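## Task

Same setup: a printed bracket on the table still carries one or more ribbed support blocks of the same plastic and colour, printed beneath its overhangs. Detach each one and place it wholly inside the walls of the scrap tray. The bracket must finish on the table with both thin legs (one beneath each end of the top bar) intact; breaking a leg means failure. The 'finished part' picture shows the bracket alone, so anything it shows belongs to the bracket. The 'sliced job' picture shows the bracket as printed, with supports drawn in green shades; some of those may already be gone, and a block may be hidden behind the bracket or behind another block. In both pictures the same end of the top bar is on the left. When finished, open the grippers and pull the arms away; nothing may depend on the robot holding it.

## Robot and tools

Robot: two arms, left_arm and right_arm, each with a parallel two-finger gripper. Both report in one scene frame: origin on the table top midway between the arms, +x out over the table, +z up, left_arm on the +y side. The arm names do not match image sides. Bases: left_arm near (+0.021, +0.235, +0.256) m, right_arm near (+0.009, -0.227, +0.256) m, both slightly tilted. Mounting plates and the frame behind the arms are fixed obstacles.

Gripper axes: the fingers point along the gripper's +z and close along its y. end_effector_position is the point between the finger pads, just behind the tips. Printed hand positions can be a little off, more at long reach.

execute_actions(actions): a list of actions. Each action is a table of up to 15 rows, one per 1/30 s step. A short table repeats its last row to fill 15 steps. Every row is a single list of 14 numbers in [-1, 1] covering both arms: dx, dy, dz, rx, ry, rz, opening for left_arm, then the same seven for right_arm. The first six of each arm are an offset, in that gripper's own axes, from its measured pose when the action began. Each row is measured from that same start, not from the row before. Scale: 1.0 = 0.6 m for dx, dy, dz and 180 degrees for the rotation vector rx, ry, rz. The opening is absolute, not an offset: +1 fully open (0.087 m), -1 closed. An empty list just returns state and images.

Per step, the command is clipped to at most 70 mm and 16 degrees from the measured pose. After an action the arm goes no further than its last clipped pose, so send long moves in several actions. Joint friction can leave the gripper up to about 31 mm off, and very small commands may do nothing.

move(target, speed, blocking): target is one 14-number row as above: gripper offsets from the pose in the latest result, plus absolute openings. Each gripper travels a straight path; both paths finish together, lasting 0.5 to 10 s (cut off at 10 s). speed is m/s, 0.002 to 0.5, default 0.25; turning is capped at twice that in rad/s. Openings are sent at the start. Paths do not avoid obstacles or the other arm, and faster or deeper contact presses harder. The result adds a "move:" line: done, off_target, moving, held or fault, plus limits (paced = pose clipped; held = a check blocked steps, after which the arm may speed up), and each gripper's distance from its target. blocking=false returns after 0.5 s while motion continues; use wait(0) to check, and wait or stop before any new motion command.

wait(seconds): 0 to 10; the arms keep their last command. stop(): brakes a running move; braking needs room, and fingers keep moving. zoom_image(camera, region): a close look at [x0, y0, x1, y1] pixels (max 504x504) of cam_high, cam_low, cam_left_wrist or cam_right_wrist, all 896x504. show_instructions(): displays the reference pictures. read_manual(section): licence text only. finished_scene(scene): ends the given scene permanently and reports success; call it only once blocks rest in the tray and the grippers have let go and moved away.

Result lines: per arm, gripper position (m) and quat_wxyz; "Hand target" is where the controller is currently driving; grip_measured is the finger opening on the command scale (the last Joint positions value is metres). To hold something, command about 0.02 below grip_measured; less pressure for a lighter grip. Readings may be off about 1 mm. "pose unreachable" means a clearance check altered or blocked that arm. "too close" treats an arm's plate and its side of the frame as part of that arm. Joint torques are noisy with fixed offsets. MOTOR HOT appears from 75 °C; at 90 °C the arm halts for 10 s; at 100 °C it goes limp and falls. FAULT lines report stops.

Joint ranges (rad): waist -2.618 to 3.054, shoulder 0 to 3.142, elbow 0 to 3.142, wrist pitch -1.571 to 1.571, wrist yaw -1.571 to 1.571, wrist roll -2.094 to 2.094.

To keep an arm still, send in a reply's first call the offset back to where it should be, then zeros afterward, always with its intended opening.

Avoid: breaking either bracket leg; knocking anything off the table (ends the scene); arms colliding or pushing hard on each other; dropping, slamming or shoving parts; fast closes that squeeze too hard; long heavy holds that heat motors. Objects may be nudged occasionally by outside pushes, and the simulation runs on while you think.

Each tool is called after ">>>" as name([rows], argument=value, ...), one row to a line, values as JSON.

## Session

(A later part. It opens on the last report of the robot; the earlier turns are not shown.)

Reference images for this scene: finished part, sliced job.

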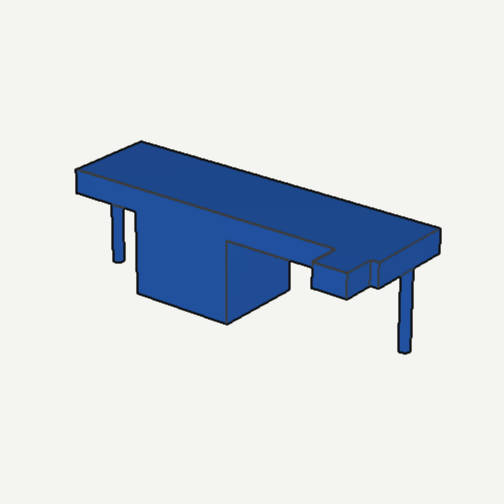

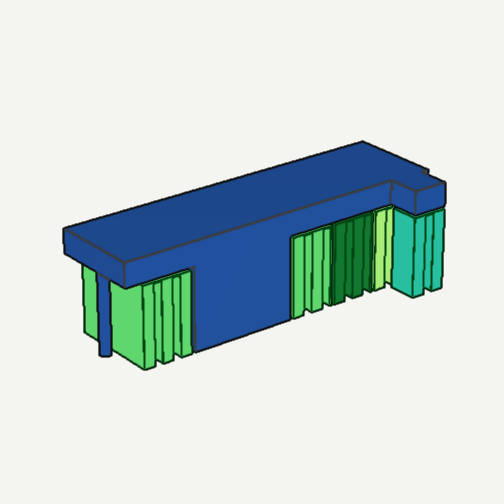

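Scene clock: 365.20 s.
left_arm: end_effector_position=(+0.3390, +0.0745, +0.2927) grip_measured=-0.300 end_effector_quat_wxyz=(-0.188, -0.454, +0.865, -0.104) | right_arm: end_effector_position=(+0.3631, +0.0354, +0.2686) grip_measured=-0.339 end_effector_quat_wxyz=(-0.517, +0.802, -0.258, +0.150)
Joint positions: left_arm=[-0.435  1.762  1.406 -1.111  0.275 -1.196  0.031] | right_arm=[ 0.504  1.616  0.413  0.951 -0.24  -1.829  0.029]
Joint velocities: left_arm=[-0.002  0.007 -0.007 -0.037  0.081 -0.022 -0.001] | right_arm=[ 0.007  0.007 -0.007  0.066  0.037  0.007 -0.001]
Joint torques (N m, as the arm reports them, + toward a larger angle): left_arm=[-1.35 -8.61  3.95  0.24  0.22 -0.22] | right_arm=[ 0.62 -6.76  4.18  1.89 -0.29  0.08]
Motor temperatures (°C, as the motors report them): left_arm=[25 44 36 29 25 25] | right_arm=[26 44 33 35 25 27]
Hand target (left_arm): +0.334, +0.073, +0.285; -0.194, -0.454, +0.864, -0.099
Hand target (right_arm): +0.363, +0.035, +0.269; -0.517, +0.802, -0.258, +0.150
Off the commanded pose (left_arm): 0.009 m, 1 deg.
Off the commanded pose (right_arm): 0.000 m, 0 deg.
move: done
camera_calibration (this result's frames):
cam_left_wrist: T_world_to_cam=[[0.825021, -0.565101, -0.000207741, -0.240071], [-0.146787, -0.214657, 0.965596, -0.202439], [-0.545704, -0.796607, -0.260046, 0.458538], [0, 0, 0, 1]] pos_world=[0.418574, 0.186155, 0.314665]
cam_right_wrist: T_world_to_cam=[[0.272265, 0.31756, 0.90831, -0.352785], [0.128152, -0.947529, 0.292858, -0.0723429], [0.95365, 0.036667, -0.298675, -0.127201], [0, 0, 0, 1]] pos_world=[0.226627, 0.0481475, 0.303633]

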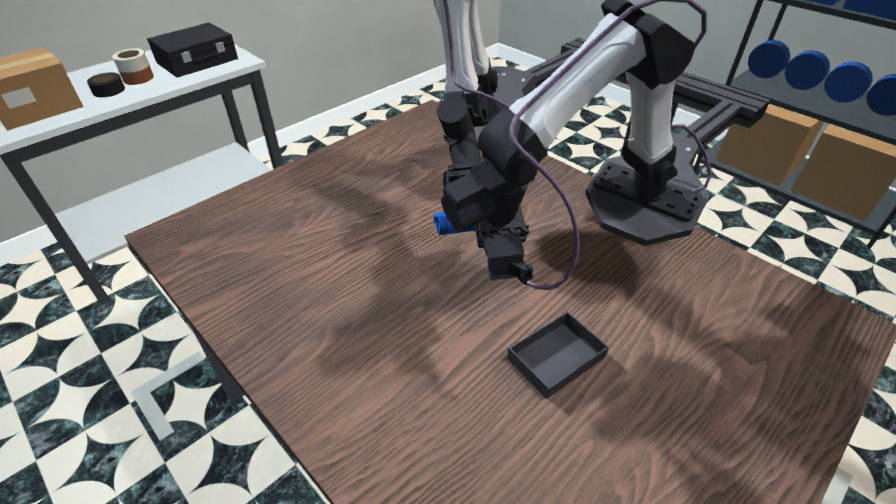

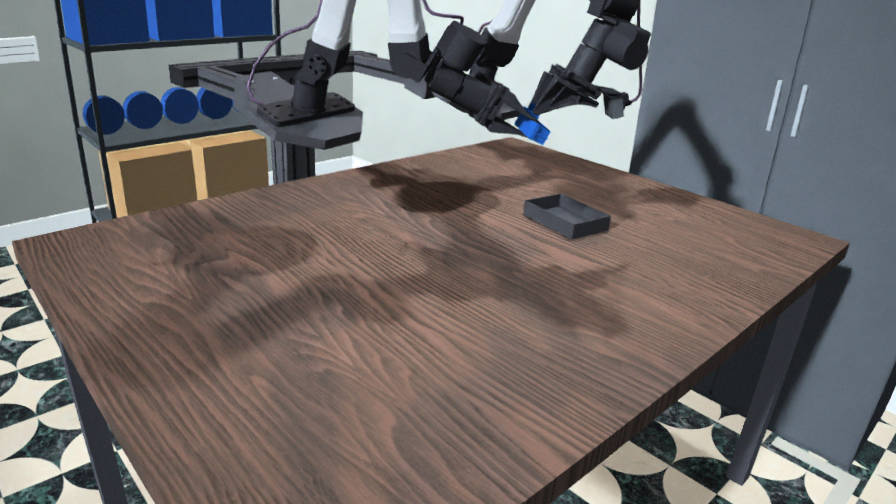

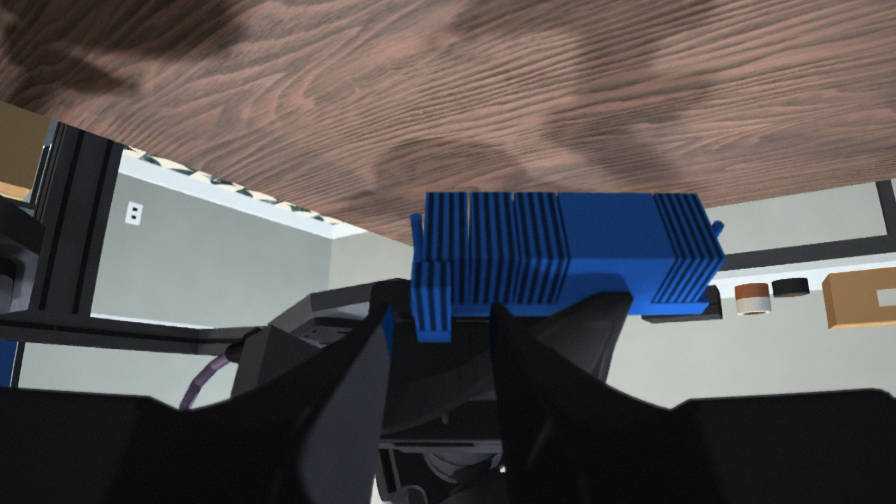

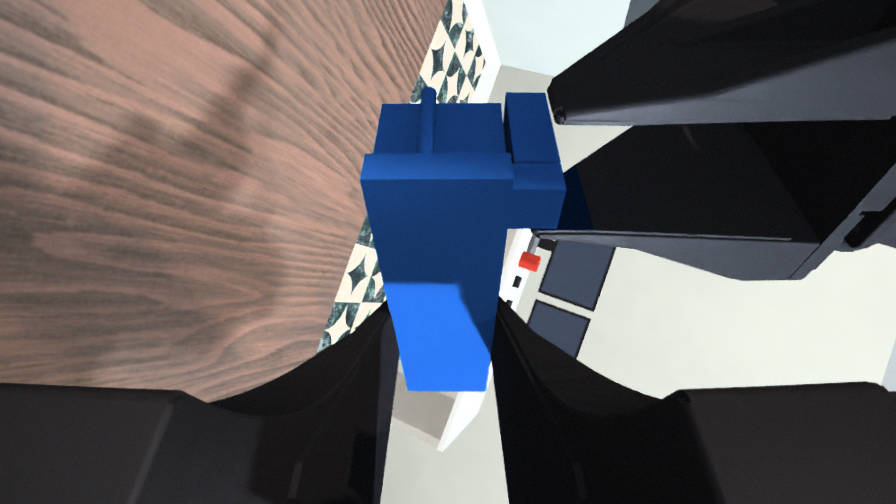

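>>> move(target=[-0.0017, 0.009, 0.0267, 0, 0, 0, -0.3, 0, 0, 0, 0, 0, 0, -0.4], speed=0.04)

>>> zoom_image(camera="cam_right_wrist", region=[440, 40, 740, 300])

>>> zoom_image(camera="cam_left_wrist", region=[340, 180, 580, 400])

Scene clock: 373.20 s.
left_arm: end_effector_position=(+0.3346, +0.0742, +0.2833) grip_measured=-0.300 end_effector_quat_wxyz=(-0.189, -0.454, +0.865, -0.104) | right_arm: end_effector_position=(+0.3624, +0.0351, +0.2670) grip_measured=-0.339 end_effector_quat_wxyz=(-0.515, +0.804, -0.258, +0.148)
Joint positions: left_arm=[-0.435  1.762  1.365 -1.071  0.275 -1.196  0.031] | right_arm=[ 0.504  1.616  0.413  0.944 -0.24  -1.829  0.029]
Joint velocities: left_arm=[-0.007 -0.007  0.002 -0.007 -0.007 -0.081  0.001] | right_arm=[-0.012 -0.002 -0.012 -0.066  0.022 -0.081 -0.   ]
Joint torques (N m, as the arm reports them, + toward a larger angle): left_arm=[-1.32 -9.18  3.74  0.3   0.2  -0.19] | right_arm=[ 0.62 -6.86  4.2   2.   -0.3   0.11]
Motor temperatures (°C, as the motors report them): left_arm=[25 44 36 29 25 25] | right_arm=[26 43 33 36 25 27]
Hand target (left_arm): +0.331, +0.073, +0.278; -0.188, -0.454, +0.865, -0.104
Hand target (right_arm): +0.363, +0.035, +0.269; -0.517, +0.802, -0.258, +0.150
Off the commanded pose (left_arm): 0.007 m, 0 deg.
Off the commanded pose (right_arm): 0.002 m, 0 deg.
move: done
camera_calibration (this result's frames):
cam_left_wrist: T_world_to_cam=[[0.824934, -0.565227, -0.00126878, -0.236266], [-0.145755, -0.214894, 0.9657, -0.194336], [-0.546112, -0.796454, -0.259659, 0.45351], [0, 0, 0, 1]] pos_world=[0.414246, 0.185894, 0.305128]
cam_right_wrist: T_world_to_cam=[[0.276892, 0.321497, 0.905522, -0.352156], [0.130734, -0.946209, 0.295967, -0.0738565], [0.951966, 0.0364311, -0.304029, -0.124884], [0, 0, 0, 1]] pos_world=[0.22605, 0.0478832, 0.302776]

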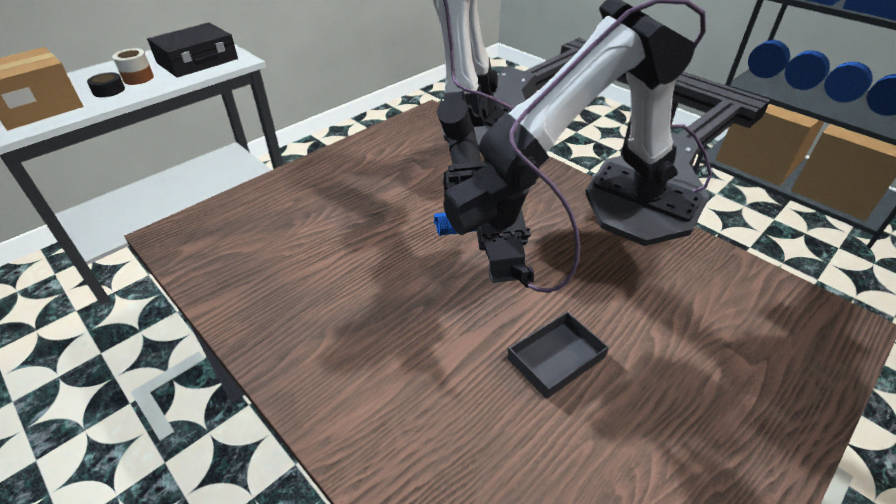

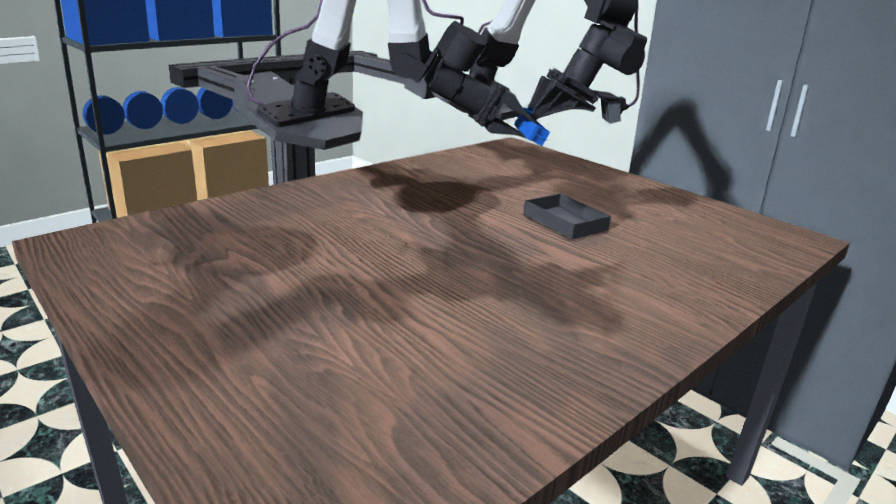

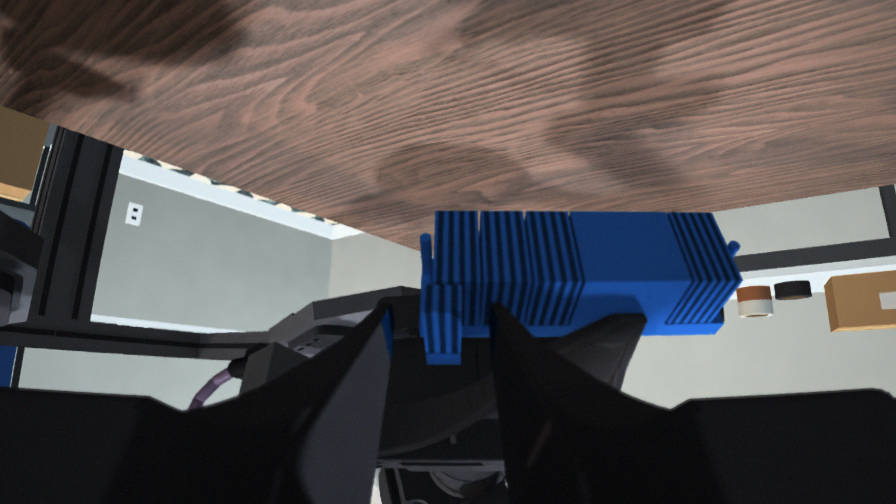

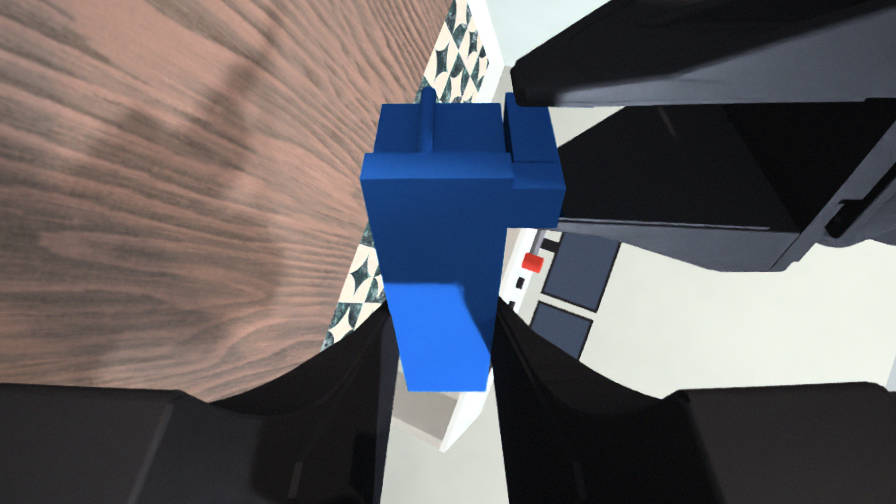

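Region (440, 40, 740, 300) of cam_right_wrist's 896x504 image, scaled by 1.680, with more detail than that image has; it fills the top 437 rows of this view, and the rest is white.

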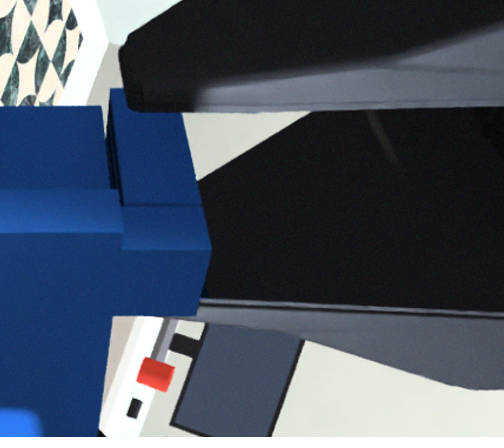

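Region (340, 180, 580, 400) of cam_left_wrist's 896x504 image, scaled by 2.100, with more detail than that image has; it fills the top 462 rows of this view, and the rest is white.

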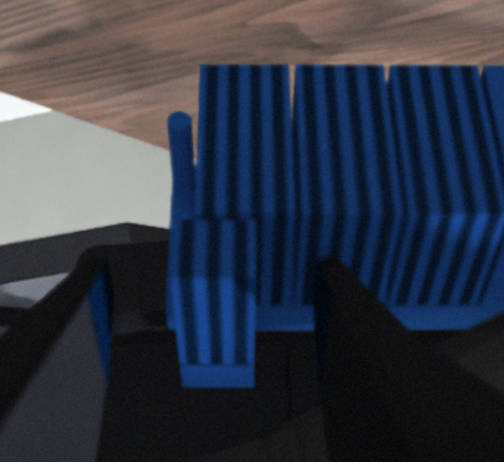

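>>> execute_actions([
  [[0,0,-0.002,0,0,0,-0.33,0,0,0,0,0,0,-0.4],[0,0,-0.002,0,0,0,-0.36,0,0,0,0,0,0,-0.4],[0,0,-0.002,0,0,0,-0.39,0,0,0,0,0,0,-0.4],[0,0,-0.002,0,0,0,-0.42,0,0,0,0,0,0,-0.4],[0,0,-0.002,0,0,0,-0.45,0,0,0,0,0,0,-0.4],[0,0,-0.002,0,0,0,-0.48,0,0,0,0,0,0,-0.4],[0,0,-0.002,0,0,0,-0.51,0,0,0,0,0,0,-0.4],[0,0,-0.002,0,0,0,-0.54,0,0,0,0,0,0,-0.4],[0,0,-0.002,0,0,0,-0.57,0,0,0,0,0,0,-0.4],[0,0,-0.002,0,0,0,-0.60,0,0,0,0,0,0,-0.4],[0,0,-0.002,0,0,0,-0.62,0,0,0,0,0,0,-0.4],[0,0,-0.002,0,0,0,-0.64,0,0,0,0,0,0,-0.4],[0,0,-0.002,0,0,0,-0.66,0,0,0,0,0,0,-0.4],[0,0,-0.002,0,0,0,-0.67,0,0,0,0,0,0,-0.4],[0,0,-0.002,0,0,0,-0.68,0,0,0,0,0,0,-0.4]],
  [[0,0,0,0,0,0,-0.69,0,0,0,0,0,0,-0.4],[0,0,0,0,0,0,-0.70,0,0,0,0,0,0,-0.4],[0,0,0,0,0,0,-0.71,0,0,0,0,0,0,-0.4],[0,0,0,0,0,0,-0.72,0,0,0,0,0,0,-0.4],[0,0,0,0,0,0,-0.73,0,0,0,0,0,0,-0.4],[0,0,0,0,0,0,-0.74,0,0,0,0,0,0,-0.4],[0,0,0,0,0,0,-0.75,0,0,0,0,0,0,-0.4],[0,0,0,0,0,0,-0.76,0,0,0,0,0,0,-0.4],[0,0,0,0,0,0,-0.77,0,0,0,0,0,0,-0.4],[0,0,0,0,0,0,-0.78,0,0,0,0,0,0,-0.4],[0,0,0,0,0,0,-0.79,0,0,0,0,0,0,-0.4],[0,0,0,0,0,0,-0.80,0,0,0,0,0,0,-0.4],[0,0,0,0,0,0,-0.81,0,0,0,0,0,0,-0.4],[0,0,0,0,0,0,-0.82,0,0,0,0,0,0,-0.4]],
])

>>> zoom_image(camera="cam_right_wrist", region=[400, 40, 700, 300])

Scene clock: 393.40 s.
left_arm: end_effector_position=(+0.3346, +0.0742, +0.2833) grip_measured=-0.765 end_effector_quat_wxyz=(-0.189, -0.454, +0.864, -0.104) | right_arm: end_effector_position=(+0.3622, +0.0352, +0.2669) grip_measured=-0.339 end_effector_quat_wxyz=(-0.515, +0.804, -0.258, +0.148)
Joint positions: left_arm=[-0.435  1.762  1.365 -1.071  0.276 -1.196  0.01 ] | right_arm=[ 0.504  1.616  0.413  0.944 -0.241 -1.829  0.029]
Joint velocities: left_arm=[-0.002  0.012 -0.002 -0.022 -0.022 -0.022  0.   ] | right_arm=[-0.002 -0.027  0.002 -0.037 -0.095  0.007  0.   ]
Joint torques (N m, as the arm reports them, + toward a larger angle): left_arm=[-0.82 -9.06  6.08  0.06  0.24 -0.17] | right_arm=[ 0.61 -6.82  4.23  1.89 -0.29  0.1 ]
Motor temperatures (°C, as the motors report them): left_arm=[25 45 36 28 25 25] | right_arm=[26 42 33 37 25 27]
Hand target (left_arm): +0.335, +0.074, +0.283; -0.189, -0.454, +0.864, -0.104
Hand target (right_arm): +0.362, +0.035, +0.267; -0.515, +0.804, -0.259, +0.148
Off the commanded pose (left_arm): 0.000 m, 0 deg.
Off the commanded pose (right_arm): 0.000 m, 0 deg.
camera_calibration (this result's frames):
cam_left_wrist: T_world_to_cam=[[0.824966, -0.565181, -0.00114246, -0.23634], [-0.14565, -0.21455, 0.965792, -0.194475], [-0.546093, -0.796579, -0.259315, 0.453377], [0, 0, 0, 1]] pos_world=[0.414233, 0.185851, 0.30512]
cam_right_wrist: T_world_to_cam=[[0.277316, 0.321797, 0.905286, -0.3521], [0.131688, -0.94608, 0.295958, -0.0740641], [0.951711, 0.0371411, -0.30474, -0.124517], [0, 0, 0, 1]] pos_world=[0.2259, 0.0478588, 0.302726]

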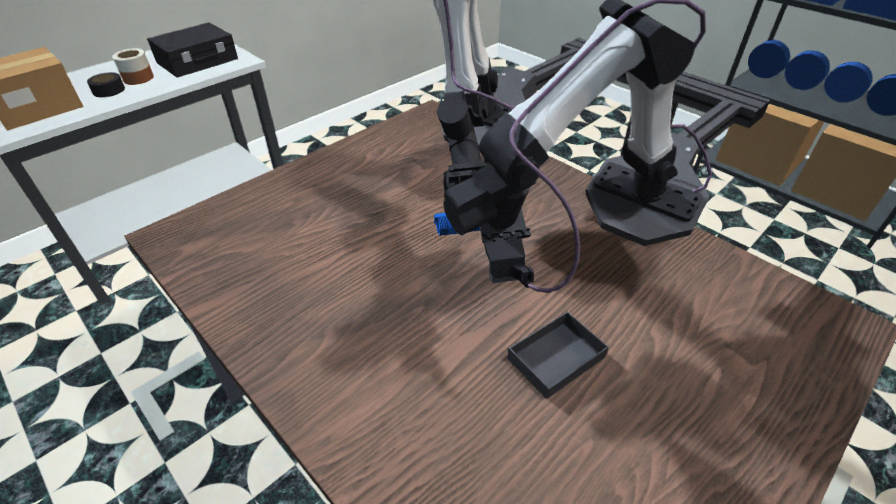

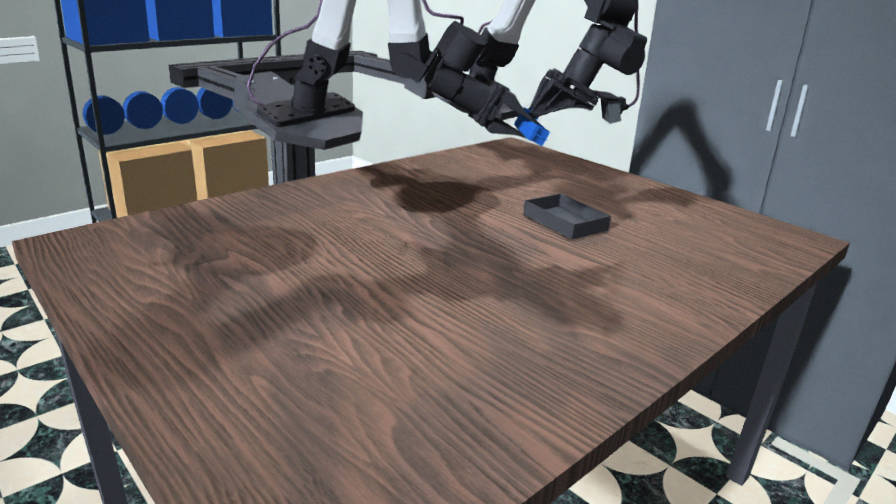

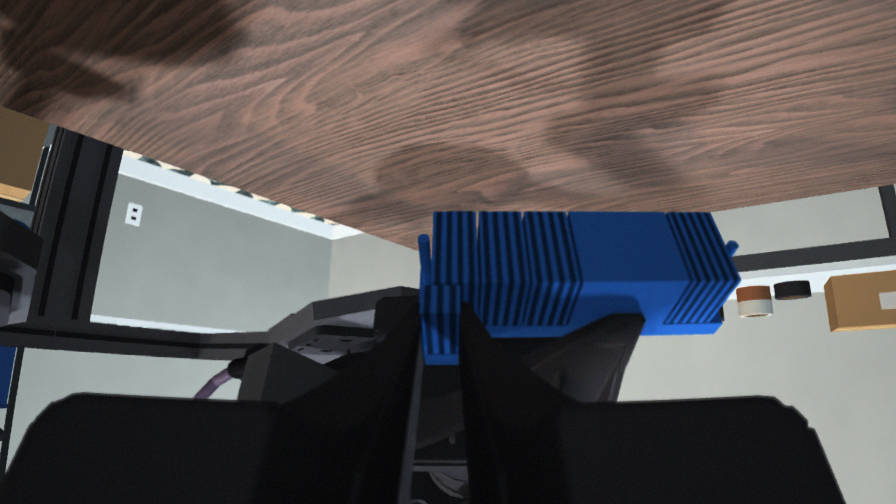

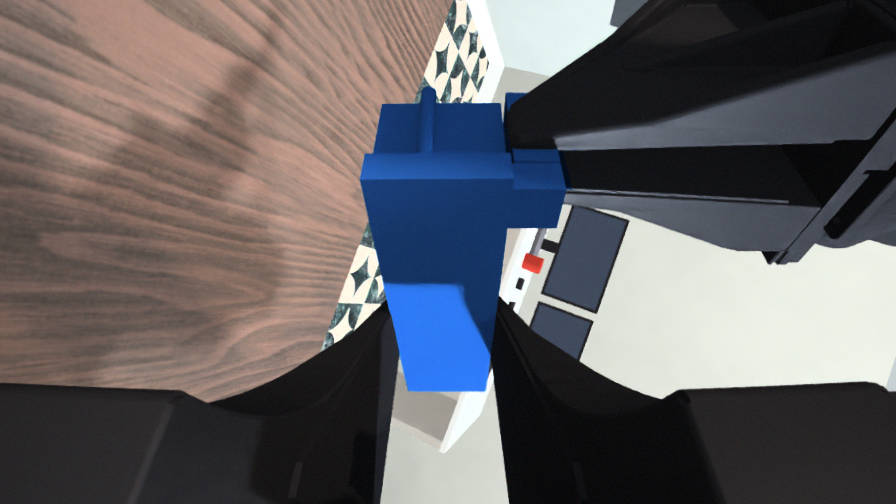

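Region (400, 40, 700, 300) of cam_right_wrist's 896x504 image, scaled by 1.680, with more detail than that image has; it fills the top 437 rows of this view, and the rest is white.

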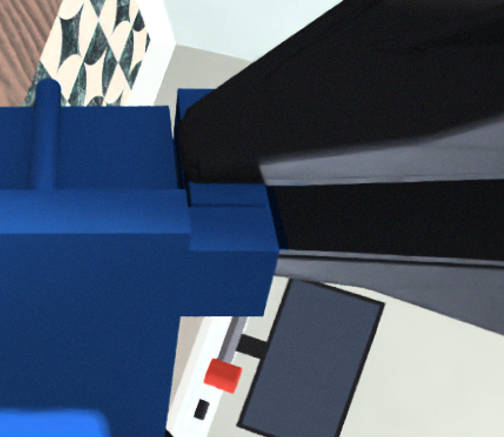

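>>> execute_actions([
  [[0,0.0007,0,0,0,0.0032,-0.82,0,0,0,0,0,0,-0.4],[0,0.0014,0,0,0,0.0064,-0.82,0,0,0,0,0,0,-0.4],[0,0.0021,0,0,0,0.0095,-0.82,0,0,0,0,0,0,-0.4],[-0.00006,0.0028,0,0,0,0.0127,-0.82,0,0,0,0,0,0,-0.4],[-0.00007,0.0031,0,0,0,0.0143,-0.82,0,0,0,0,0,0,-0.4],[-0.00009,0.0035,0,0,0,0.0159,-0.82,0,0,0,0,0,0,-0.4],[-0.0001,0.0038,0,0,0,0.0175,-0.82,0,0,0,0,0,0,-0.4],[-0.00012,0.00416,0,0,0,0.0191,-0.82,0,0,0,0,0,0,-0.4]],
])

Scene clock: 410.07 s.
left_arm: end_effector_position=(+0.3342, +0.0747, +0.2831) grip_measured=-0.765 end_effector_quat_wxyz=(-0.186, -0.437, +0.873, -0.109) | right_arm: end_effector_position=(+0.3616, +0.0358, +0.2668) grip_measured=-0.339 end_effector_quat_wxyz=(-0.516, +0.804, -0.257, +0.146)
Joint positions: left_arm=[-0.435  1.762  1.365 -1.067  0.276 -1.158  0.01 ] | right_arm=[ 0.504  1.616  0.413  0.942 -0.246 -1.829  0.029]
Joint velocities: left_arm=[-0.002 -0.017 -0.012  0.037  0.022  0.007 -0.   ] | right_arm=[ 0.017 -0.012  0.017 -0.037 -0.007 -0.022  0.001]
Joint torques (N m, as the arm reports them, + toward a larger angle): left_arm=[-0.84 -8.95  6.05  0.06  0.2   0.01] | right_arm=[ 0.66 -6.82  4.15  1.88 -0.23  0.09]
Motor temperatures (°C, as the motors report them): left_arm=[25 45 36 28 25 25] | right_arm=[26 42 33 37 25 27]
Hand target (left_arm): +0.333, +0.076, +0.283; -0.186, -0.428, +0.878, -0.109
Hand target (right_arm): +0.362, +0.035, +0.267; -0.515, +0.804, -0.258, +0.148
Off the commanded pose (left_arm): 0.002 m, 1 deg.
Off the commanded pose (right_arm): 0.001 m, 0 deg.
camera_calibration (this result's frames):
cam_left_wrist: T_world_to_cam=[[0.805161, -0.592751, 0.0190265, -0.232735], [-0.16935, -0.199053, 0.965245, -0.187344], [-0.568363, -0.7804, -0.260652, 0.46018], [0, 0, 0, 1]] pos_world=[0.417212, 0.183879, 0.305208]
cam_right_wrist: T_world_to_cam=[[0.277555, 0.321627, 0.905273, -0.352083], [0.136116, -0.945956, 0.294348, -0.074551], [0.951018, 0.0415243, -0.306333, -0.123469], [0, 0, 0, 1]] pos_world=[0.225291, 0.0478443, 0.302853]

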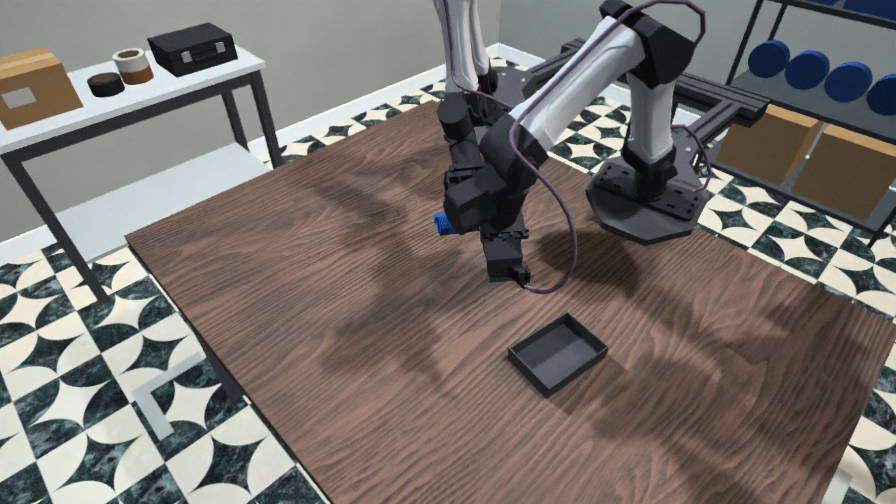

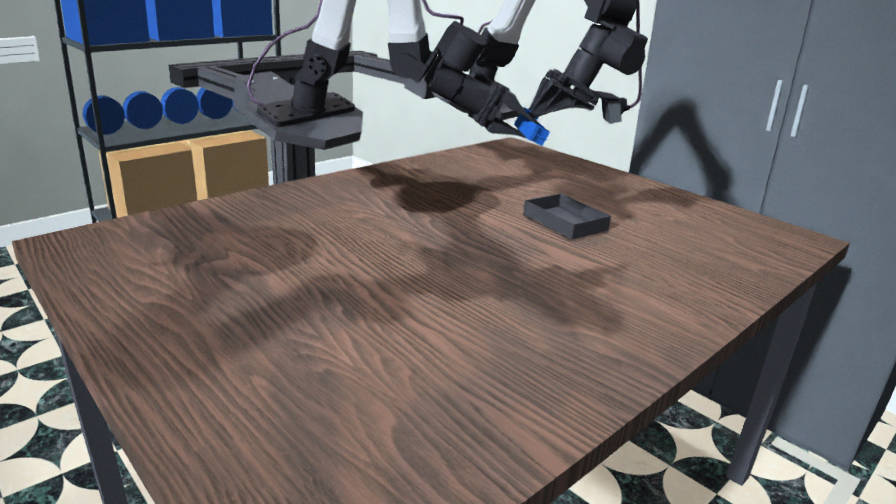

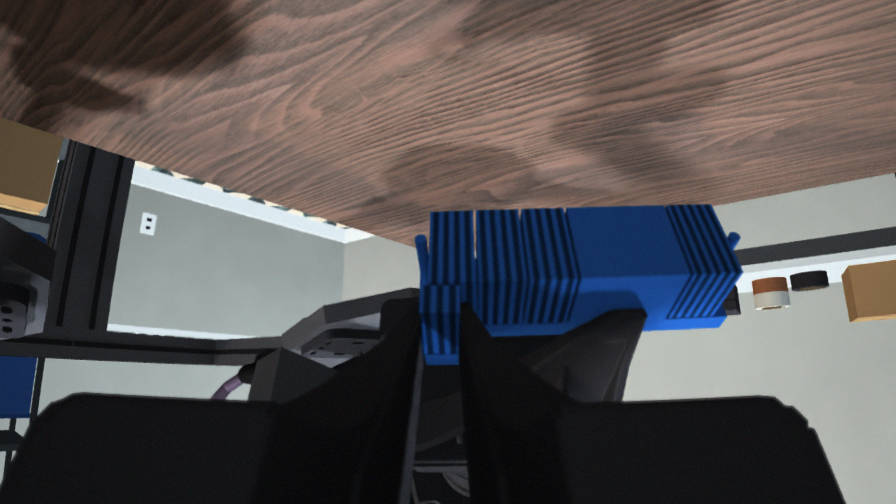

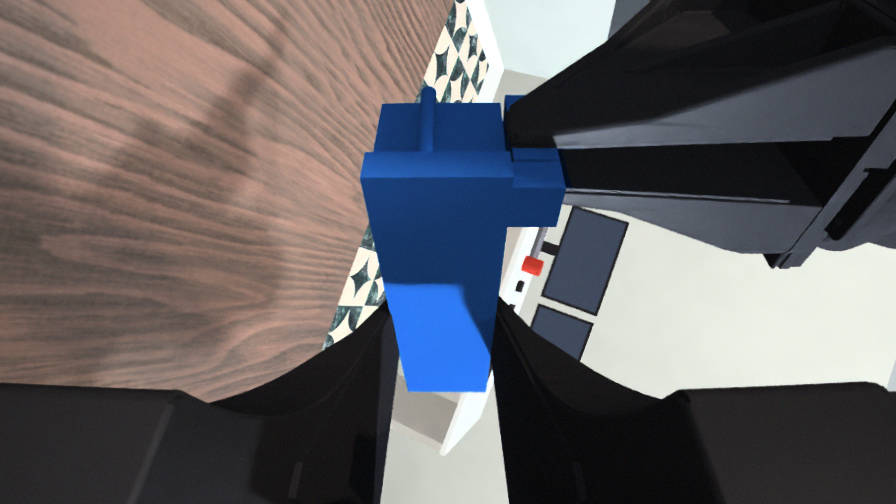

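>>> zoom_image(camera="cam_left_wrist", region=[380, 200, 560, 380])

>>> zoom_image(camera="cam_right_wrist", region=[460, 80, 620, 240])

Region (380, 200, 560, 380) of cam_left_wrist's 896x504 image, scaled by 2.800, with more detail than that image has.

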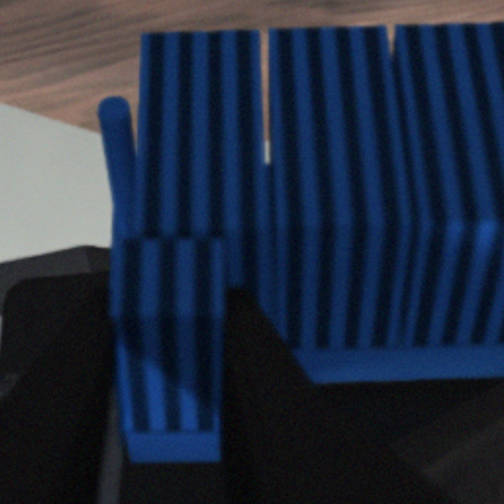

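Region (460, 80, 620, 240) of cam_right_wrist's 896x504 image, scaled by 3.150, with more detail than that image has.

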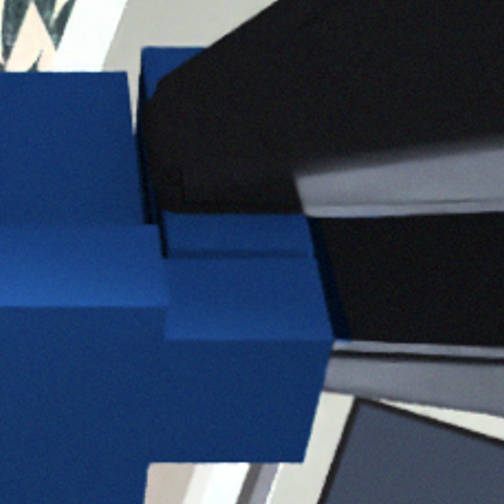

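>>> execute_actions([
  [[0,0.0014,0,0,0,0.0064,-0.82,0,0,0,0,0,0,-0.4],[0,0.0021,0,0,0,0.0095,-0.82,0,0,0,0,0,0,-0.4],[-0.00006,0.0028,0,0,0,0.0127,-0.82,0,0,0,0,0,0,-0.4],[-0.00007,0.0031,0,0,0,0.0143,-0.82,0,0,0,0,0,0,-0.4],[-0.00009,0.0035,0,0,0,0.0159,-0.82,0,0,0,0,0,0,-0.4],[-0.0001,0.0038,0,0,0,0.0175,-0.82,0,0,0,0,0,0,-0.4],[-0.00012,0.00416,0,0,0,0.0191,-0.82,0,0,0,0,0,0,-0.4]],
])

>>> zoom_image(camera="cam_right_wrist", region=[460, 80, 620, 240])

Scene clock: 418.07 s.
left_arm: end_effector_position=(+0.3327, +0.0758, +0.2831) grip_measured=-0.765 end_effector_quat_wxyz=(-0.183, -0.416, +0.884, -0.114) | right_arm: end_effector_position=(+0.3612, +0.0362, +0.2668) grip_measured=-0.339 end_effector_quat_wxyz=(-0.516, +0.804, -0.257, +0.145)
Joint positions: left_arm=[-0.435  1.762  1.365 -1.066  0.277 -1.108  0.01 ] | right_arm=[ 0.504  1.616  0.413  0.942 -0.248 -1.829  0.029]
Joint velocities: left_arm=[-0.012  0.007 -0.012 -0.022  0.037 -0.022 -0.001] | right_arm=[-0.007 -0.002 -0.002 -0.022 -0.022 -0.022  0.001]
Joint torques (N m, as the arm reports them, + toward a larger angle): left_arm=[-0.88 -9.06  6.18  0.08  0.23 -0.08] | right_arm=[ 0.71 -6.84  4.19  1.87 -0.25  0.1 ]
Motor temperatures (°C, as the motors report them): left_arm=[25 45 36 28 25 25] | right_arm=[26 41 33 37 25 27]
Hand target (left_arm): +0.332, +0.076, +0.283; -0.182, -0.411, +0.886, -0.115
Hand target (right_arm): +0.362, +0.036, +0.267; -0.516, +0.804, -0.257, +0.146
Off the commanded pose (left_arm): 0.001 m, 1 deg.
Off the commanded pose (right_arm): 0.000 m, 0 deg.
camera_calibration (this result's frames):
cam_left_wrist: T_world_to_cam=[[0.777509, -0.627557, 0.0406315, -0.225179], [-0.195055, -0.17923, 0.964277, -0.180014], [-0.597857, -0.75766, -0.261761, 0.468592], [0, 0, 0, 1]] pos_world=[0.420117, 0.181457, 0.305392]
cam_right_wrist: T_world_to_cam=[[0.277504, 0.321362, 0.905383, -0.3521], [0.138589, -0.945929, 0.293276, -0.07477], [0.950676, 0.0440911, -0.307036, -0.122953], [0, 0, 0, 1]] pos_world=[0.22496, 0.0478457, 0.302963]

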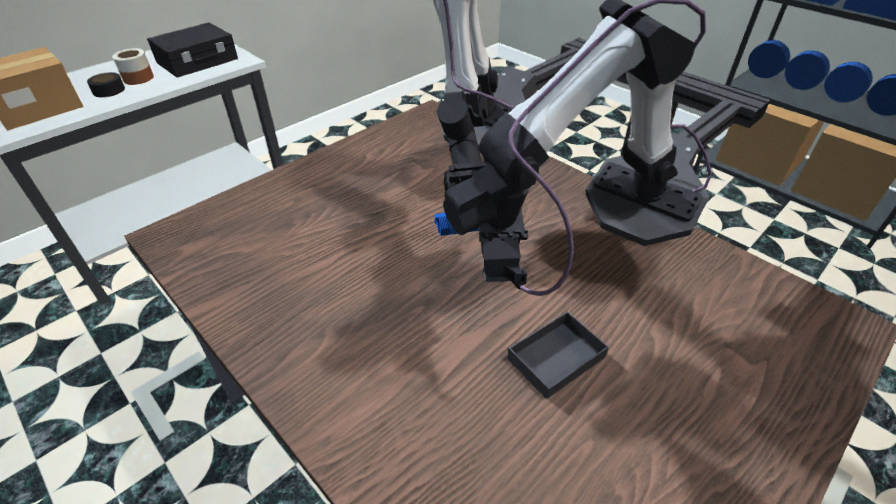

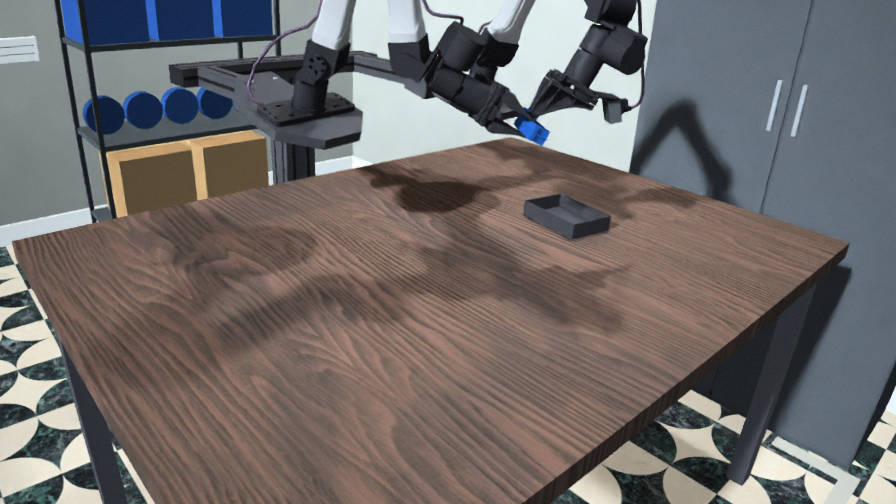

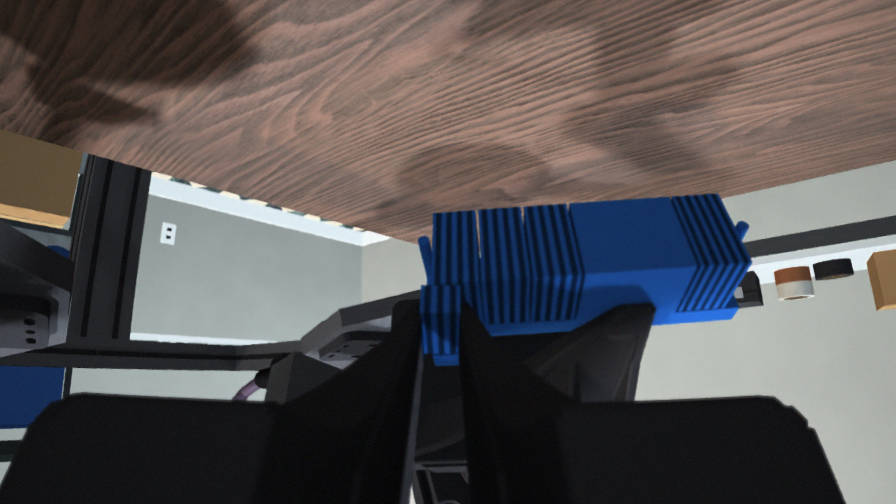

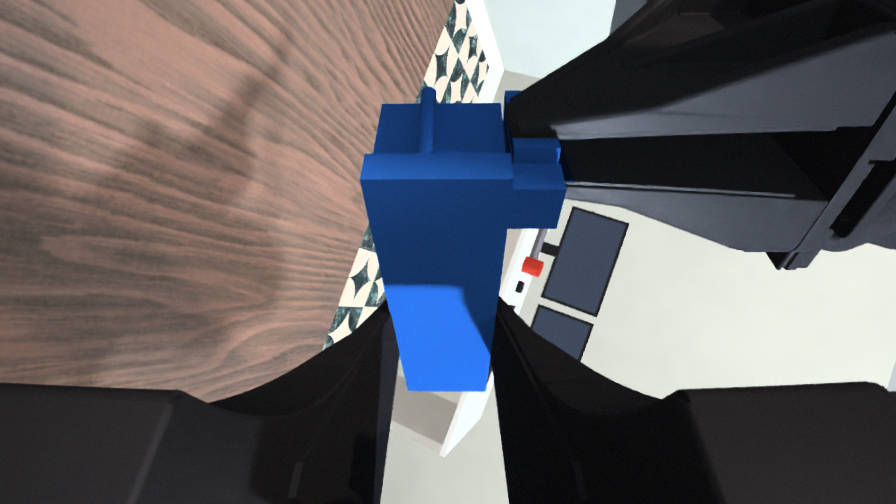

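Region (460, 80, 620, 240) of cam_right_wrist's 896x504 image, scaled by 3.150, with more detail than that image has.

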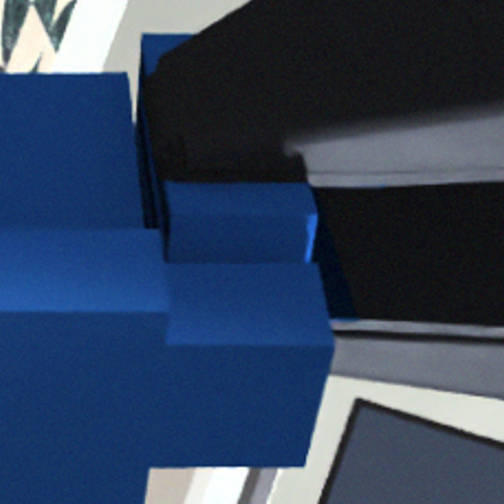

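>>> move(target=[-0.1, 0, -0.05, 0, 0, 0, -0.82, 0, 0, 0, 0, 0, 0, -0.4], speed=0.12)

Scene clock: 442.60 s.
left_arm: end_effector_position=(+0.3762, +0.1275, +0.2895) grip_measured=-0.765 end_effector_quat_wxyz=(-0.166, -0.415, +0.887, -0.118) | right_arm: end_effector_position=(+0.3612, +0.0362, +0.2668) grip_measured=-0.339 end_effector_quat_wxyz=(-0.516, +0.804, -0.257, +0.145)
Joint positions: left_arm=[-0.274  1.852  1.568 -1.193  0.28  -0.941  0.01 ] | right_arm=[ 0.504  1.616  0.413  0.942 -0.248 -1.829  0.029]
Joint velocities: left_arm=[ 0.007 -0.007 -0.002 -0.051  0.095 -0.037 -0.   ] | right_arm=[ 0.007  0.012  0.007  0.037  0.007  0.066 -0.001]
Joint torques (N m, as the arm reports them, + toward a larger angle): left_arm=[ 0.29 -7.78  7.94 -0.1   0.27 -0.09] | right_arm=[ 0.58 -6.84  4.21  1.9  -0.3   0.1 ]
Motor temperatures (°C, as the motors report them): left_arm=[25 46 37 28 25 25] | right_arm=[26 41 33 38 25 27]
Hand target (left_arm): +0.375, +0.128, +0.284; -0.182, -0.416, +0.884, -0.113
Hand target (right_arm): +0.361, +0.036, +0.267; -0.516, +0.804, -0.257, +0.145
Off the commanded pose (left_arm): 0.005 m, 2 deg.
Off the commanded pose (right_arm): 0.000 m, 0 deg.
move: done
camera_calibration (this result's frames):
cam_left_wrist: T_world_to_cam=[[0.776444, -0.627095, 0.0623448, -0.232738], [-0.227536, -0.186712, 0.955702, -0.152808], [-0.587675, -0.756235, -0.287659, 0.538873], [0, 0, 0, 1]] pos_world=[0.462621, 0.233035, 0.315561]
cam_right_wrist: T_world_to_cam=[[0.277504, 0.321362, 0.905383, -0.3521], [0.138589, -0.945929, 0.293276, -0.07477], [0.950676, 0.0440911, -0.307036, -0.122953], [0, 0, 0, 1]] pos_world=[0.22496, 0.0478457, 0.302963]

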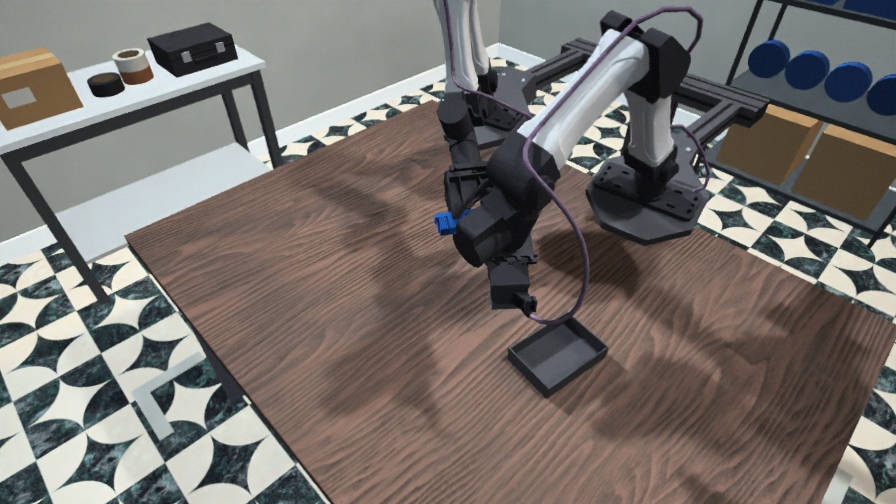

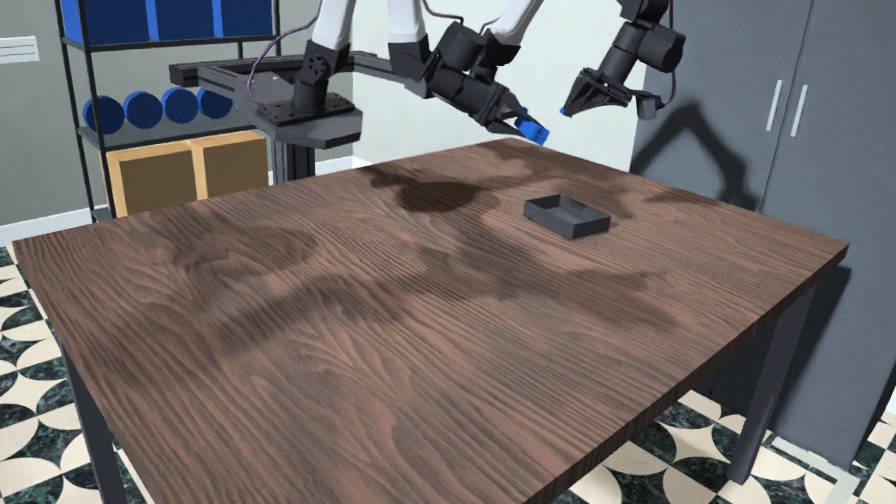

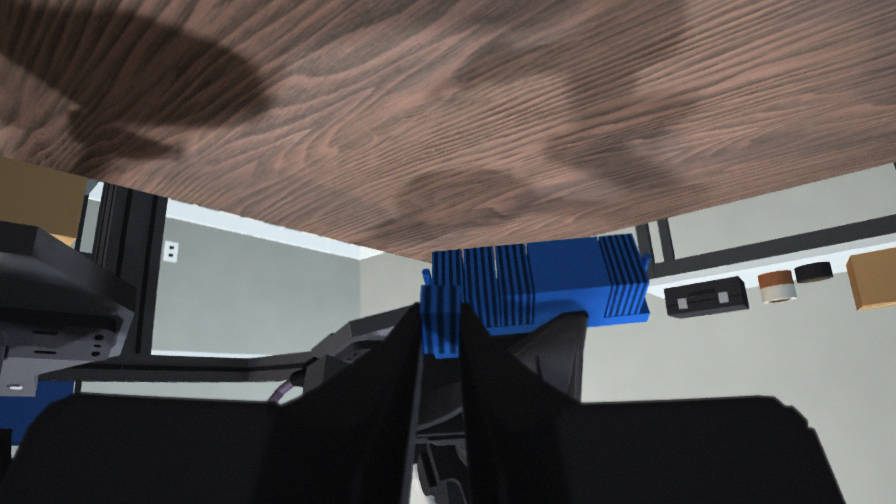

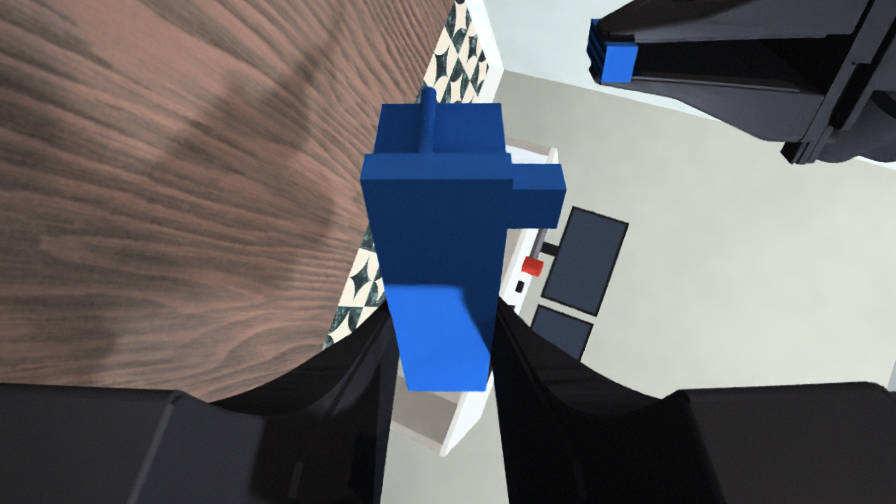

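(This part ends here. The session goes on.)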